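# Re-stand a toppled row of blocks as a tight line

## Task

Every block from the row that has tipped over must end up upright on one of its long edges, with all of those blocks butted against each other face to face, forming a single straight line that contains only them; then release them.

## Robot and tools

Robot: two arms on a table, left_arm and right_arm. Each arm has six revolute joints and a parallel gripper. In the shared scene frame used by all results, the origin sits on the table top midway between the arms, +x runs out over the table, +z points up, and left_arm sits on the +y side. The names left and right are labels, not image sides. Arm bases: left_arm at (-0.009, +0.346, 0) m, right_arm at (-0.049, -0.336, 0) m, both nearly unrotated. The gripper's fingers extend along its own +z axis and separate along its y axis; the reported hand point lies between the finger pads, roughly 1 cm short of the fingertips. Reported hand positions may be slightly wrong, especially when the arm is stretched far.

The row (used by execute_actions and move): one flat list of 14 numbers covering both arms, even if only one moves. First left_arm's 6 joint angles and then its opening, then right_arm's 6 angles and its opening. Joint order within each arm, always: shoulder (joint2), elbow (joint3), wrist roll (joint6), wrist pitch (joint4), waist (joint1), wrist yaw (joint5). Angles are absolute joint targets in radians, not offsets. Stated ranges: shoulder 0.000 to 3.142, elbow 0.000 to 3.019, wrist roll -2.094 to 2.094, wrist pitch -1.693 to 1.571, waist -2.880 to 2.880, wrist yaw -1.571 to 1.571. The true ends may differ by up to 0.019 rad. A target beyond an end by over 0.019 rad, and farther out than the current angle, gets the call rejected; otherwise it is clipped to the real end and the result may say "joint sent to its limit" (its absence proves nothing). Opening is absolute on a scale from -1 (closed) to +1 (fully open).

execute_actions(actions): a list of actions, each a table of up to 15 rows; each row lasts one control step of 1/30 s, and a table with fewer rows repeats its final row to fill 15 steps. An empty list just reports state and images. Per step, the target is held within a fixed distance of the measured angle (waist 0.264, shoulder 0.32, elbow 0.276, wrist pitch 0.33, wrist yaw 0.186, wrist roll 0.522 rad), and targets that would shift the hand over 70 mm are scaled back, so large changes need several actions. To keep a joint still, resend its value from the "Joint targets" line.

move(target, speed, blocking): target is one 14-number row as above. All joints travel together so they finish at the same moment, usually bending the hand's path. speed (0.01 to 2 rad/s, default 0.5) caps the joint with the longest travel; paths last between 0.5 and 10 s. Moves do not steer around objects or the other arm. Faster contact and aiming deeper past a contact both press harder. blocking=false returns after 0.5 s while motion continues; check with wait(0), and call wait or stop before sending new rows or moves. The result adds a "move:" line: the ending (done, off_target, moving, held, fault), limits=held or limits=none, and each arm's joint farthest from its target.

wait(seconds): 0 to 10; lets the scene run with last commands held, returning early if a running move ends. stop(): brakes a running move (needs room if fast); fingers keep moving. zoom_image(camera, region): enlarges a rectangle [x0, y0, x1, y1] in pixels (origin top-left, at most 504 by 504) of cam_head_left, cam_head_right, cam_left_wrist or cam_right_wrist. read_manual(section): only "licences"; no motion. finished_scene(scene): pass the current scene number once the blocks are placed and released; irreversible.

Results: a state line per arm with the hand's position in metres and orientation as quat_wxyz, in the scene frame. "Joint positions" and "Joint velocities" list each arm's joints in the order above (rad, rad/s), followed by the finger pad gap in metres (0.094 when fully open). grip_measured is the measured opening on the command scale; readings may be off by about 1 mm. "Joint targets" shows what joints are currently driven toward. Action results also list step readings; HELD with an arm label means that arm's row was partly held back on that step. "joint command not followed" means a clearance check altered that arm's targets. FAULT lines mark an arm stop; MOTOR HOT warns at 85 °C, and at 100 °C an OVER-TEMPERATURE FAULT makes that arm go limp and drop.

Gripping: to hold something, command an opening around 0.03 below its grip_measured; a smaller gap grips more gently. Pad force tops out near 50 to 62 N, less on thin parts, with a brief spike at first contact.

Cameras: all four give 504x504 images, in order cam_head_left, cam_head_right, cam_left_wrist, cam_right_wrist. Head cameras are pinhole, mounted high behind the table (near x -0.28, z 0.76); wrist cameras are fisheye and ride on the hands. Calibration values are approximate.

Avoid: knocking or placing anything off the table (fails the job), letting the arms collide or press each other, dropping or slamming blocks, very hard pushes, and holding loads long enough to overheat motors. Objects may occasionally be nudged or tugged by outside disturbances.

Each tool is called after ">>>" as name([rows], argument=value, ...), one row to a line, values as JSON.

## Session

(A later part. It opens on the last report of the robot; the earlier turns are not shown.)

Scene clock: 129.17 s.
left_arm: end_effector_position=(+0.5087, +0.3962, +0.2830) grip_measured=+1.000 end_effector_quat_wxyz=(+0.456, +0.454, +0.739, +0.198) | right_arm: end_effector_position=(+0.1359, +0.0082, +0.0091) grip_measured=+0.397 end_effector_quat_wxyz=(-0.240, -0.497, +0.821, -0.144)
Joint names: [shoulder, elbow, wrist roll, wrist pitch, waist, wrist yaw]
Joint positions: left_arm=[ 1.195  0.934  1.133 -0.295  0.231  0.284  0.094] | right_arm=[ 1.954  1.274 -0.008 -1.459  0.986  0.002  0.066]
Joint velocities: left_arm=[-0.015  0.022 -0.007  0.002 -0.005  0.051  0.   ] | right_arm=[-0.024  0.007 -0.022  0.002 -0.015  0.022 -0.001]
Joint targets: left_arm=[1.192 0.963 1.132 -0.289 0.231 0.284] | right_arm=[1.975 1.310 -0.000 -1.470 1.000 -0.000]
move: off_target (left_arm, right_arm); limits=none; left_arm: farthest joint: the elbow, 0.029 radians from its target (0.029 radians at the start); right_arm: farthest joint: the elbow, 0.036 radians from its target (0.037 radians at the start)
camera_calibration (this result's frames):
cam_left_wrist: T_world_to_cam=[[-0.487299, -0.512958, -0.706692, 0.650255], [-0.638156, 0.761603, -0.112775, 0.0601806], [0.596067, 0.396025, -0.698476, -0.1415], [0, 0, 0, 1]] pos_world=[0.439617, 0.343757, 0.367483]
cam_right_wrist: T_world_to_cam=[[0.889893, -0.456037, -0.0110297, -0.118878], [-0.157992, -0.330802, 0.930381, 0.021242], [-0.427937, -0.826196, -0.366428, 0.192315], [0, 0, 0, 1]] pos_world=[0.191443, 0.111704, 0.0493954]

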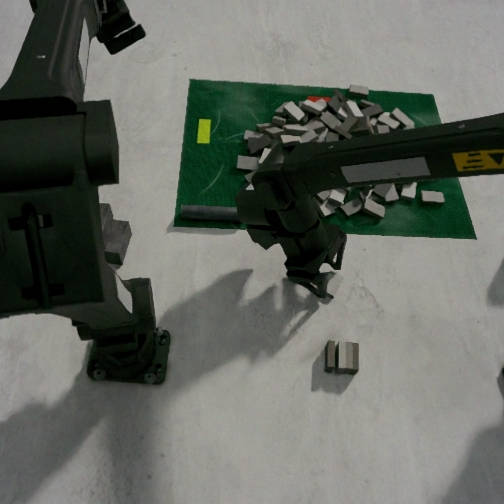

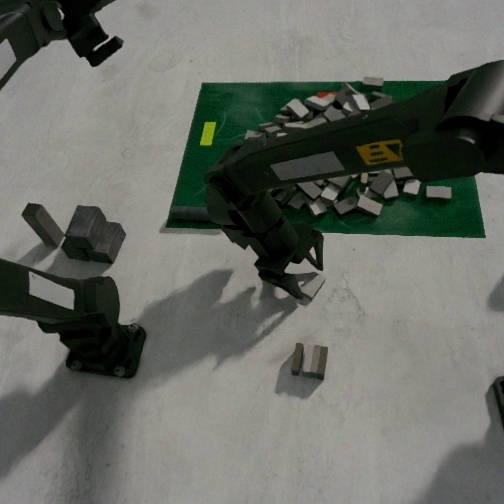

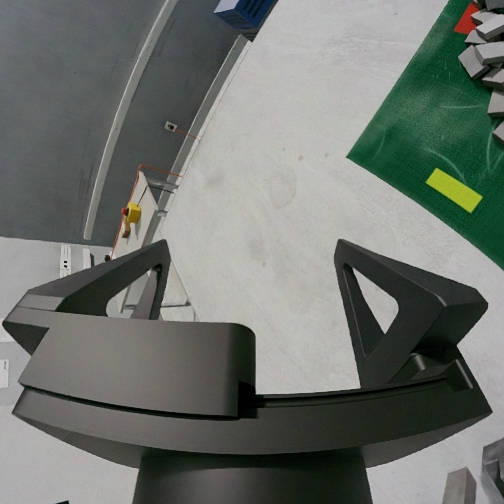

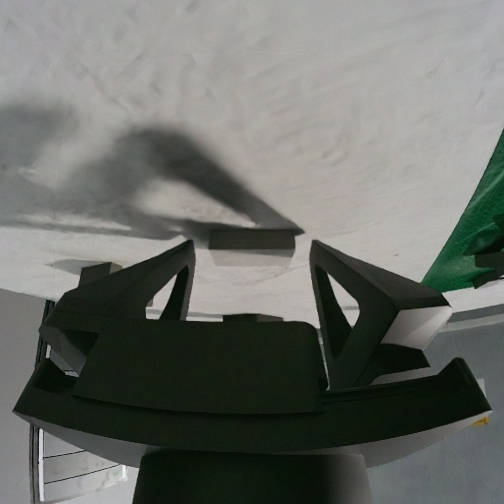

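>>> move(target=[1.192,0.963,1.132,-0.289,0.231,0.284,1,1.975,1.31,0,-1.47,1.0,0,0.05])

>>> move(target=[1.192,0.963,1.132,-0.289,0.231,0.284,1,1.975,1.31,0,-1.47,1.0,0,-0.11])

>>> move(target=[1.192,0.963,1.132,-0.289,0.231,0.284,1,1.3,1.05,0,-1.4,1.0,0,-0.11], speed=0.6)

>>> move(target=[1.192,0.963,1.132,-0.289,0.231,0.284,1,0.85,0.05,0,0.24,1.362,0,-0.11], speed=0.9)

>>> move(target=[1.192,0.963,1.132,-0.289,0.231,0.284,1,1.14,0.018,0,0.544,1.362,0,-0.11], speed=0.2)

>>> zoom_image(camera="cam_head_left", region=[300,320,400,395])

Scene clock: 131.90 s.
left_arm: end_effector_position=(+0.5087, +0.3962, +0.2830) grip_measured=+1.000 end_effector_quat_wxyz=(+0.456, +0.454, +0.739, +0.198) | right_arm: end_effector_position=(+0.1359, +0.0082, +0.0091) grip_measured=+0.053 end_effector_quat_wxyz=(-0.240, -0.497, +0.821, -0.144)
Joint names: [shoulder, elbow, wrist roll, wrist pitch, waist, wrist yaw]
Joint positions: left_arm=[ 1.195  0.934  1.133 -0.295  0.231  0.284  0.094] | right_arm=[ 1.954  1.274 -0.008 -1.459  0.986  0.002  0.049]
Joint velocities: left_arm=[-0.005 -0.002 -0.007  0.002 -0.005 -0.037  0.   ] | right_arm=[-0.024 -0.022  0.007 -0.007 -0.015  0.037 -0.001]
Joint targets: left_arm=[1.192 0.963 1.132 -0.289 0.231 0.284] | right_arm=[1.975 1.310 -0.000 -1.470 1.000 0.000]
move: off_target (left_arm, right_arm); limits=none; left_arm: farthest joint: the elbow, 0.029 radians from its target (0.029 radians at the start); right_arm: farthest joint: the elbow, 0.036 radians from its target (0.036 radians at the start)
camera_calibration (this result's frames):
cam_left_wrist: T_world_to_cam=[[-0.487299, -0.512958, -0.706692, 0.650255], [-0.638156, 0.761603, -0.112775, 0.0601806], [0.596067, 0.396025, -0.698476, -0.1415], [0, 0, 0, 1]] pos_world=[0.439617, 0.343757, 0.367483]
cam_right_wrist: T_world_to_cam=[[0.889893, -0.456037, -0.0110297, -0.118878], [-0.157992, -0.330802, 0.930381, 0.021242], [-0.427937, -0.826196, -0.366428, 0.192315], [0, 0, 0, 1]] pos_world=[0.191443, 0.111704, 0.0493954]

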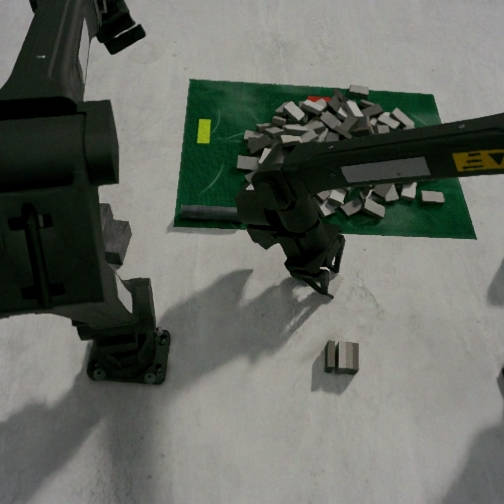

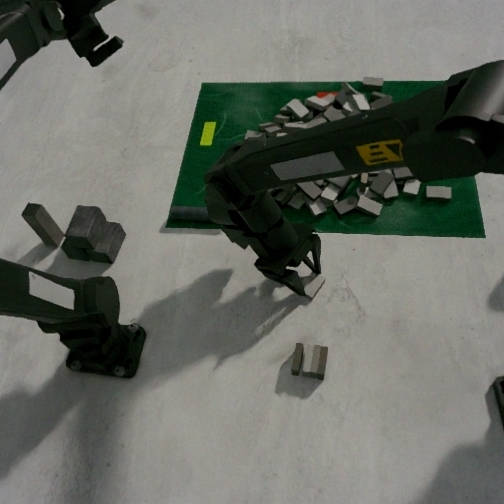

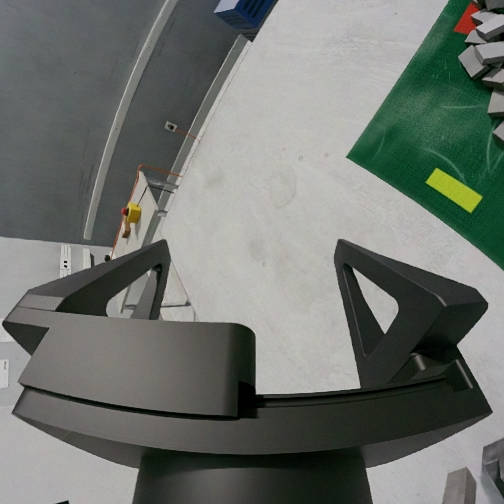

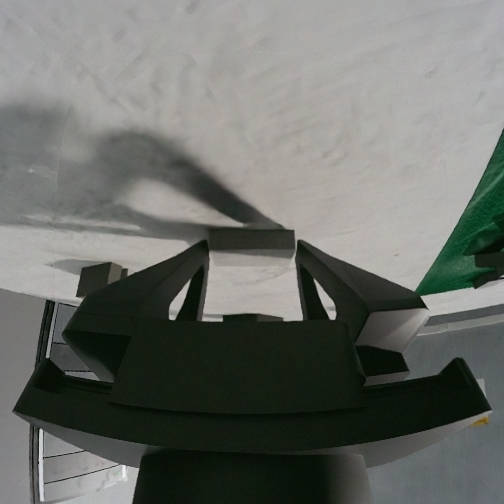

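Scene clock: 132.60 s.
left_arm: end_effector_position=(+0.5087, +0.3962, +0.2830) grip_measured=+1.000 end_effector_quat_wxyz=(+0.456, +0.454, +0.739, +0.198) | right_arm: end_effector_position=(+0.1359, +0.0082, +0.0091) grip_measured=-0.067 end_effector_quat_wxyz=(-0.240, -0.497, +0.821, -0.144)
Joint names: [shoulder, elbow, wrist roll, wrist pitch, waist, wrist yaw]
Joint positions: left_arm=[ 1.195  0.934  1.133 -0.295  0.231  0.284  0.094] | right_arm=[ 1.954  1.274 -0.008 -1.459  0.986  0.002  0.044]
Joint velocities: left_arm=[-0.005  0.012 -0.022  0.007 -0.005 -0.066  0.   ] | right_arm=[-0.015 -0.007 -0.007  0.002 -0.015 -0.081 -0.   ]
Joint targets: left_arm=[1.192 0.963 1.132 -0.289 0.231 0.284] | right_arm=[1.975 1.310 0.000 -1.470 1.000 0.000]
move: off_target (left_arm, right_arm); limits=none; left_arm: farthest joint: the elbow, 0.029 radians from its target (0.029 radians at the start); right_arm: farthest joint: the elbow, 0.036 radians from its target (0.036 radians at the start)
camera_calibration (this result's frames):
cam_left_wrist: T_world_to_cam=[[-0.487299, -0.512958, -0.706692, 0.650255], [-0.638156, 0.761603, -0.112775, 0.0601806], [0.596067, 0.396025, -0.698476, -0.1415], [0, 0, 0, 1]] pos_world=[0.439617, 0.343757, 0.367483]
cam_right_wrist: T_world_to_cam=[[0.889893, -0.456037, -0.0110297, -0.118878], [-0.157992, -0.330802, 0.930381, 0.021242], [-0.427937, -0.826196, -0.366428, 0.192315], [0, 0, 0, 1]] pos_world=[0.191443, 0.111704, 0.0493954]

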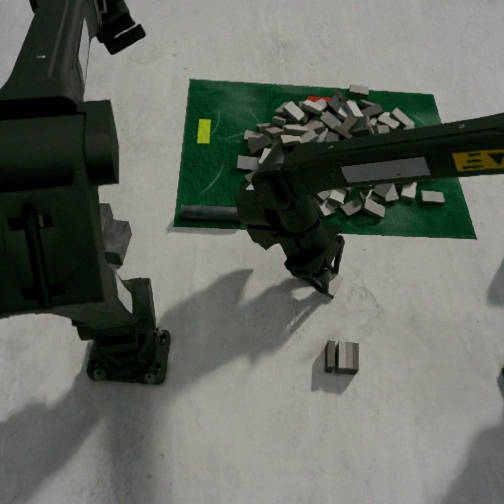

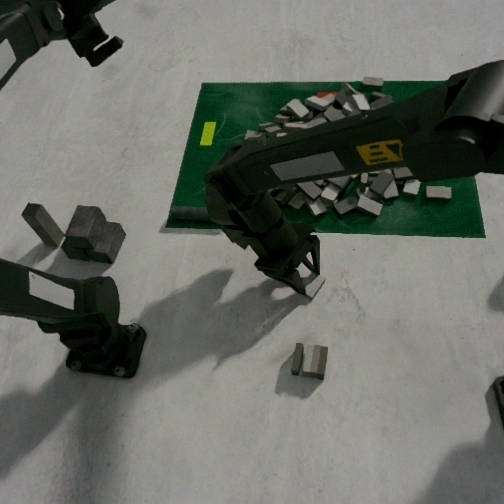

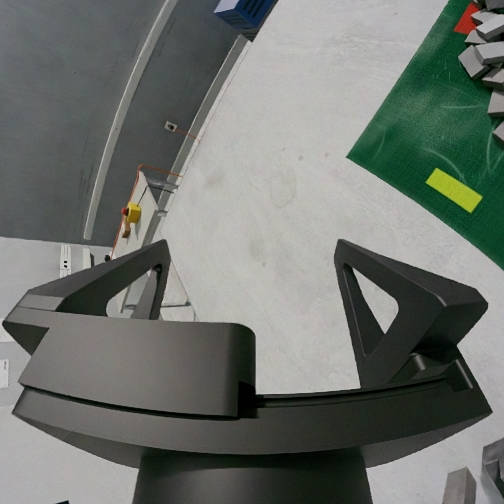

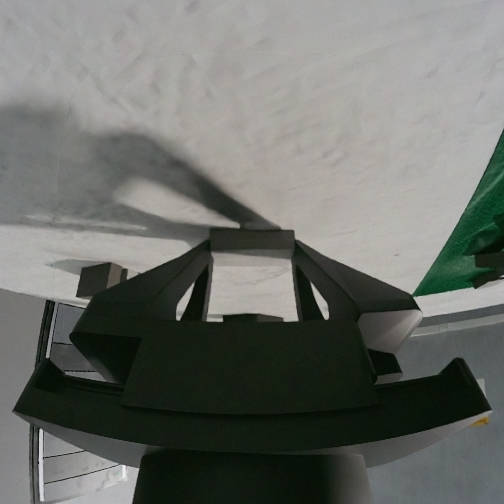

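Scene clock: 134.30 s.
left_arm: end_effector_position=(+0.5087, +0.3962, +0.2830) grip_measured=+1.000 end_effector_quat_wxyz=(+0.456, +0.454, +0.739, +0.198) | right_arm: end_effector_position=(+0.1090, -0.0422, +0.1779) grip_measured=-0.067 end_effector_quat_wxyz=(-0.032, -0.517, +0.855, -0.020)
Joint names: [shoulder, elbow, wrist roll, wrist pitch, waist, wrist yaw]
Joint positions: left_arm=[ 1.195  0.934  1.133 -0.295  0.231  0.284  0.094] | right_arm=[ 1.288  1.05  -0.008 -1.409  0.986  0.002  0.044]
Joint velocities: left_arm=[-0.015  0.007 -0.007  0.012 -0.005 -0.007  0.   ] | right_arm=[ 0.005  0.002 -0.037 -0.027 -0.005  0.022  0.   ]
Joint targets: left_arm=[1.192 0.963 1.132 -0.289 0.231 0.284] | right_arm=[1.300 1.050 0.000 -1.400 1.000 -0.000]
move: off_target (left_arm); limits=none; left_arm: farthest joint: the elbow, 0.029 radians from its target (0.029 radians at the start); right_arm: farthest joint: the waist, 0.014 radians from its target (0.014 radians at the start)
camera_calibration (this result's frames):
cam_left_wrist: T_world_to_cam=[[-0.487299, -0.512958, -0.706692, 0.650255], [-0.638156, 0.761603, -0.112775, 0.0601806], [0.596067, 0.396025, -0.698476, -0.1415], [0, 0, 0, 1]] pos_world=[0.439617, 0.343757, 0.367483]
cam_right_wrist: T_world_to_cam=[[0.891424, -0.453165, -0.00193971, -0.117738], [-0.344324, -0.680093, 0.647236, -0.100786], [-0.294624, -0.576294, -0.762287, 0.267476], [0, 0, 0, 1]] pos_world=[0.149056, 0.0322465, 0.268898]

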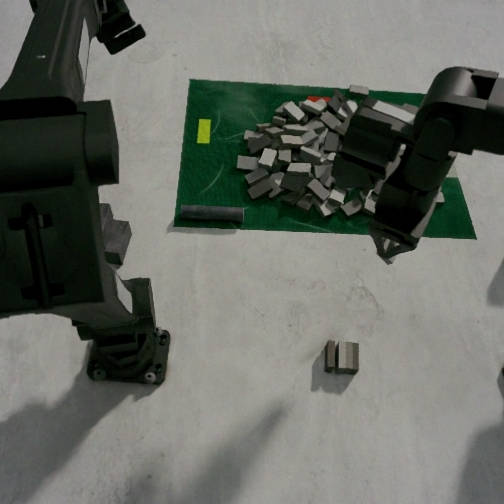

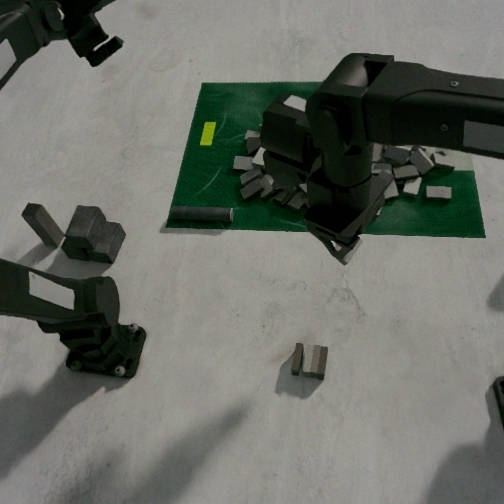

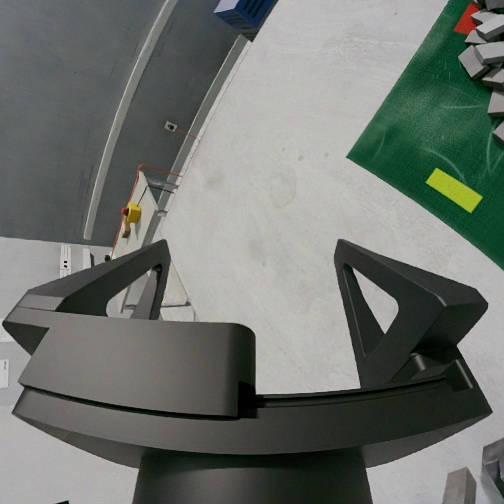

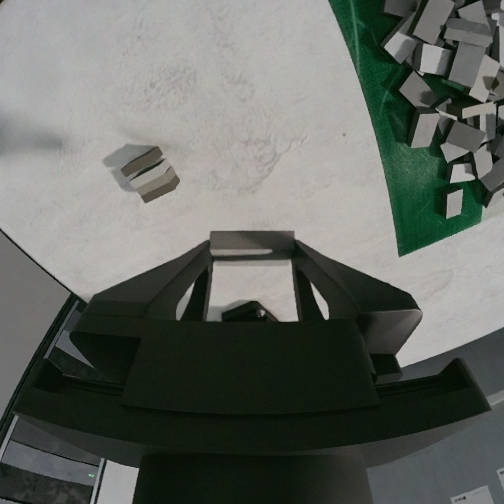

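Scene clock: 136.73 s.
left_arm: end_effector_position=(+0.5087, +0.3962, +0.2830) grip_measured=+1.000 end_effector_quat_wxyz=(+0.456, +0.454, +0.739, +0.198) | right_arm: end_effector_position=(-0.0110, -0.0483, +0.0445) grip_measured=-0.067 end_effector_quat_wxyz=(+0.352, -0.586, +0.662, +0.306)
Joint names: [shoulder, elbow, wrist roll, wrist pitch, waist, wrist yaw]
Joint positions: left_arm=[ 1.195  0.934  1.133 -0.295  0.231  0.284  0.094] | right_arm=[ 0.86   0.042 -0.008  0.219  1.348  0.002  0.044]
Joint velocities: left_arm=[-0.034 -0.002 -0.007  0.012 -0.005 -0.007  0.   ] | right_arm=[-0.005 -0.012  0.066  0.007  0.005  0.022  0.   ]
Joint targets: left_arm=[1.192 0.963 1.132 -0.289 0.231 0.284] | right_arm=[0.850 0.050 -0.000 0.240 1.362 0.000]
move: off_target (left_arm, right_arm); limits=none; left_arm: farthest joint: the elbow, 0.029 radians from its target (0.029 radians at the start); right_arm: farthest joint: the wrist pitch, 0.021 radians from its target (1.649 radians at the start)
camera_calibration (this result's frames):
cam_left_wrist: T_world_to_cam=[[-0.487299, -0.512958, -0.706692, 0.650255], [-0.638156, 0.761603, -0.112775, 0.0601806], [0.596067, 0.396025, -0.698476, -0.1415], [0, 0, 0, 1]] pos_world=[0.439617, 0.343757, 0.367483]
cam_right_wrist: T_world_to_cam=[[0.993092, -0.116222, 0.0161376, 0.00276011], [-0.10401, -0.935588, -0.337426, -0.025768], [0.0543146, 0.333417, -0.941214, 0.182563], [0, 0, 0, 1]] pos_world=[-0.015337, -0.0846569, 0.163091]

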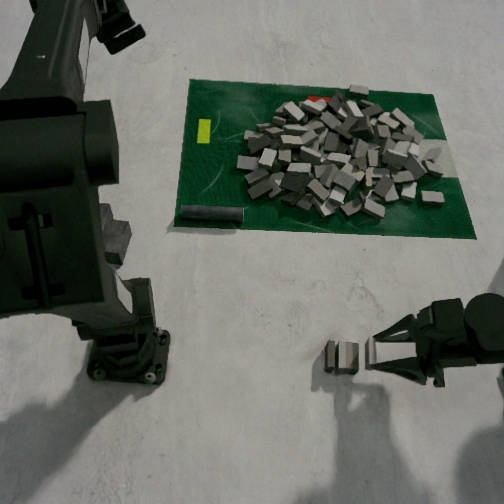

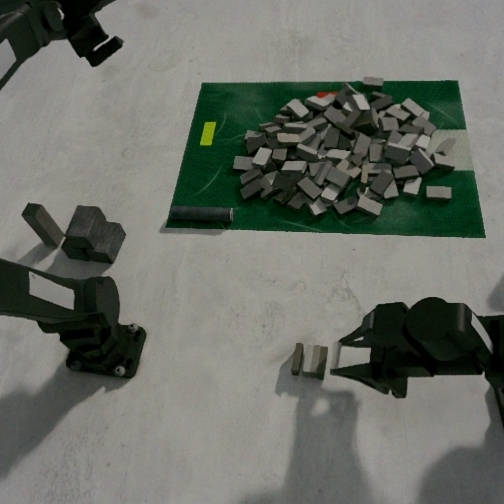

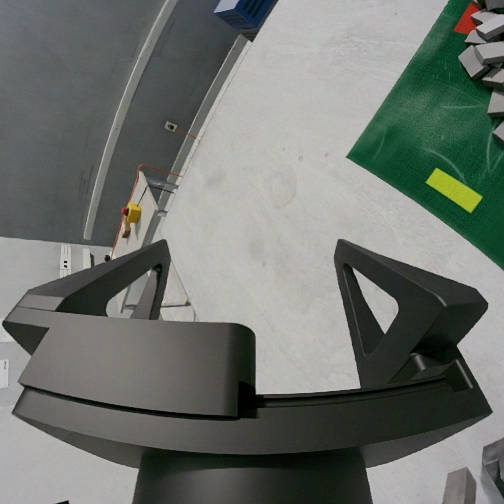

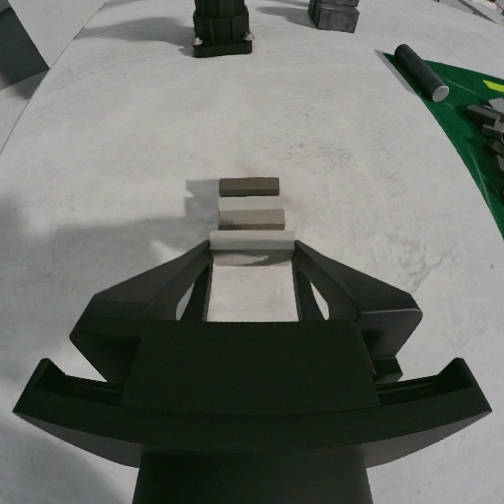

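Scene clock: 138.77 s.
left_arm: end_effector_position=(+0.5087, +0.3962, +0.2830) grip_measured=+1.000 end_effector_quat_wxyz=(+0.456, +0.454, +0.739, +0.198) | right_arm: end_effector_position=(-0.0104, -0.0438, +0.0217) grip_measured=-0.067 end_effector_quat_wxyz=(+0.354, -0.585, +0.661, +0.308)
Joint names: [shoulder, elbow, wrist roll, wrist pitch, waist, wrist yaw]
Joint positions: left_arm=[ 1.195  0.934  1.133 -0.295  0.231  0.284  0.094] | right_arm=[ 1.135  0.019 -0.008  0.523  1.348  0.002  0.044]
Joint velocities: left_arm=[ 0.005 -0.012 -0.066  0.002 -0.005  0.007  0.   ] | right_arm=[-0.015 -0.002 -0.037  0.022  0.005 -0.037 -0.   ]
Joint targets: left_arm=[1.192 0.963 1.132 -0.289 0.231 0.284] | right_arm=[1.140 0.018 0.000 0.544 1.362 -0.000]
move: off_target (left_arm, right_arm); limits=none; left_arm: farthest joint: the elbow, 0.029 radians from its target (0.029 radians at the start); right_arm: farthest joint: the wrist pitch, 0.021 radians from its target (0.325 radians at the start)
camera_calibration (this result's frames):
cam_left_wrist: T_world_to_cam=[[-0.487299, -0.512958, -0.706692, 0.650255], [-0.638156, 0.761603, -0.112775, 0.0601806], [0.596067, 0.396025, -0.698476, -0.1415], [0, 0, 0, 1]] pos_world=[0.439617, 0.343757, 0.367483]
cam_right_wrist: T_world_to_cam=[[0.993081, -0.116308, 0.016199, 0.00307099], [-0.103778, -0.933788, -0.342448, -0.0290267], [0.0549558, 0.338397, -0.939397, 0.159754], [0, 0, 0, 1]] pos_world=[-0.0148415, -0.0808077, 0.140082]

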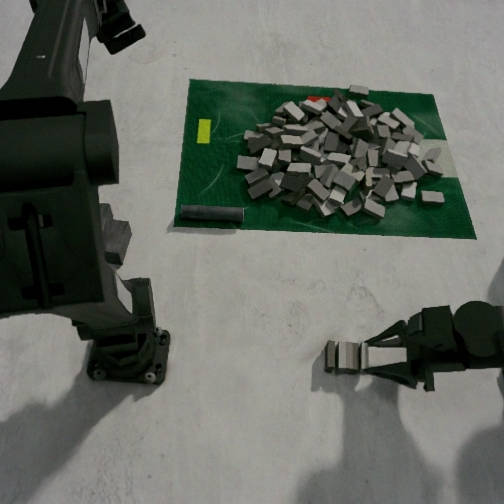

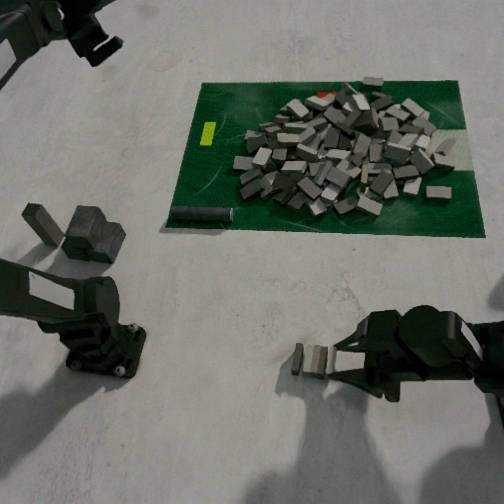

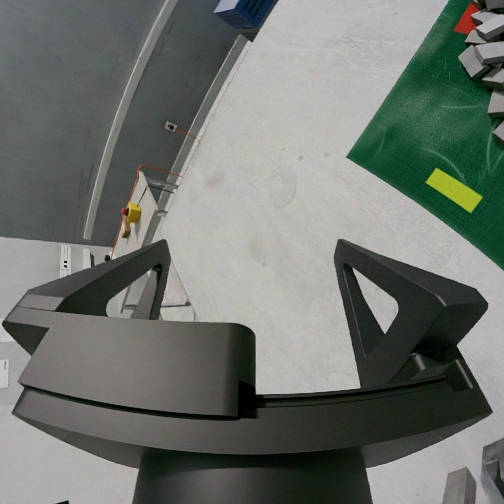

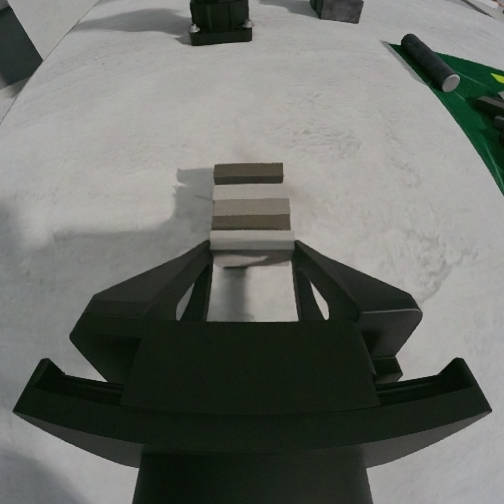

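Region (300, 320, 400, 395) of cam_head_left's 504x504 image, scaled by 5.040, with more detail than that image has; it fills the top 378 rows of this view, and the rest is white.

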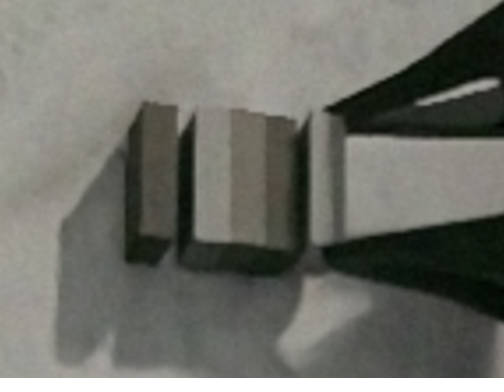

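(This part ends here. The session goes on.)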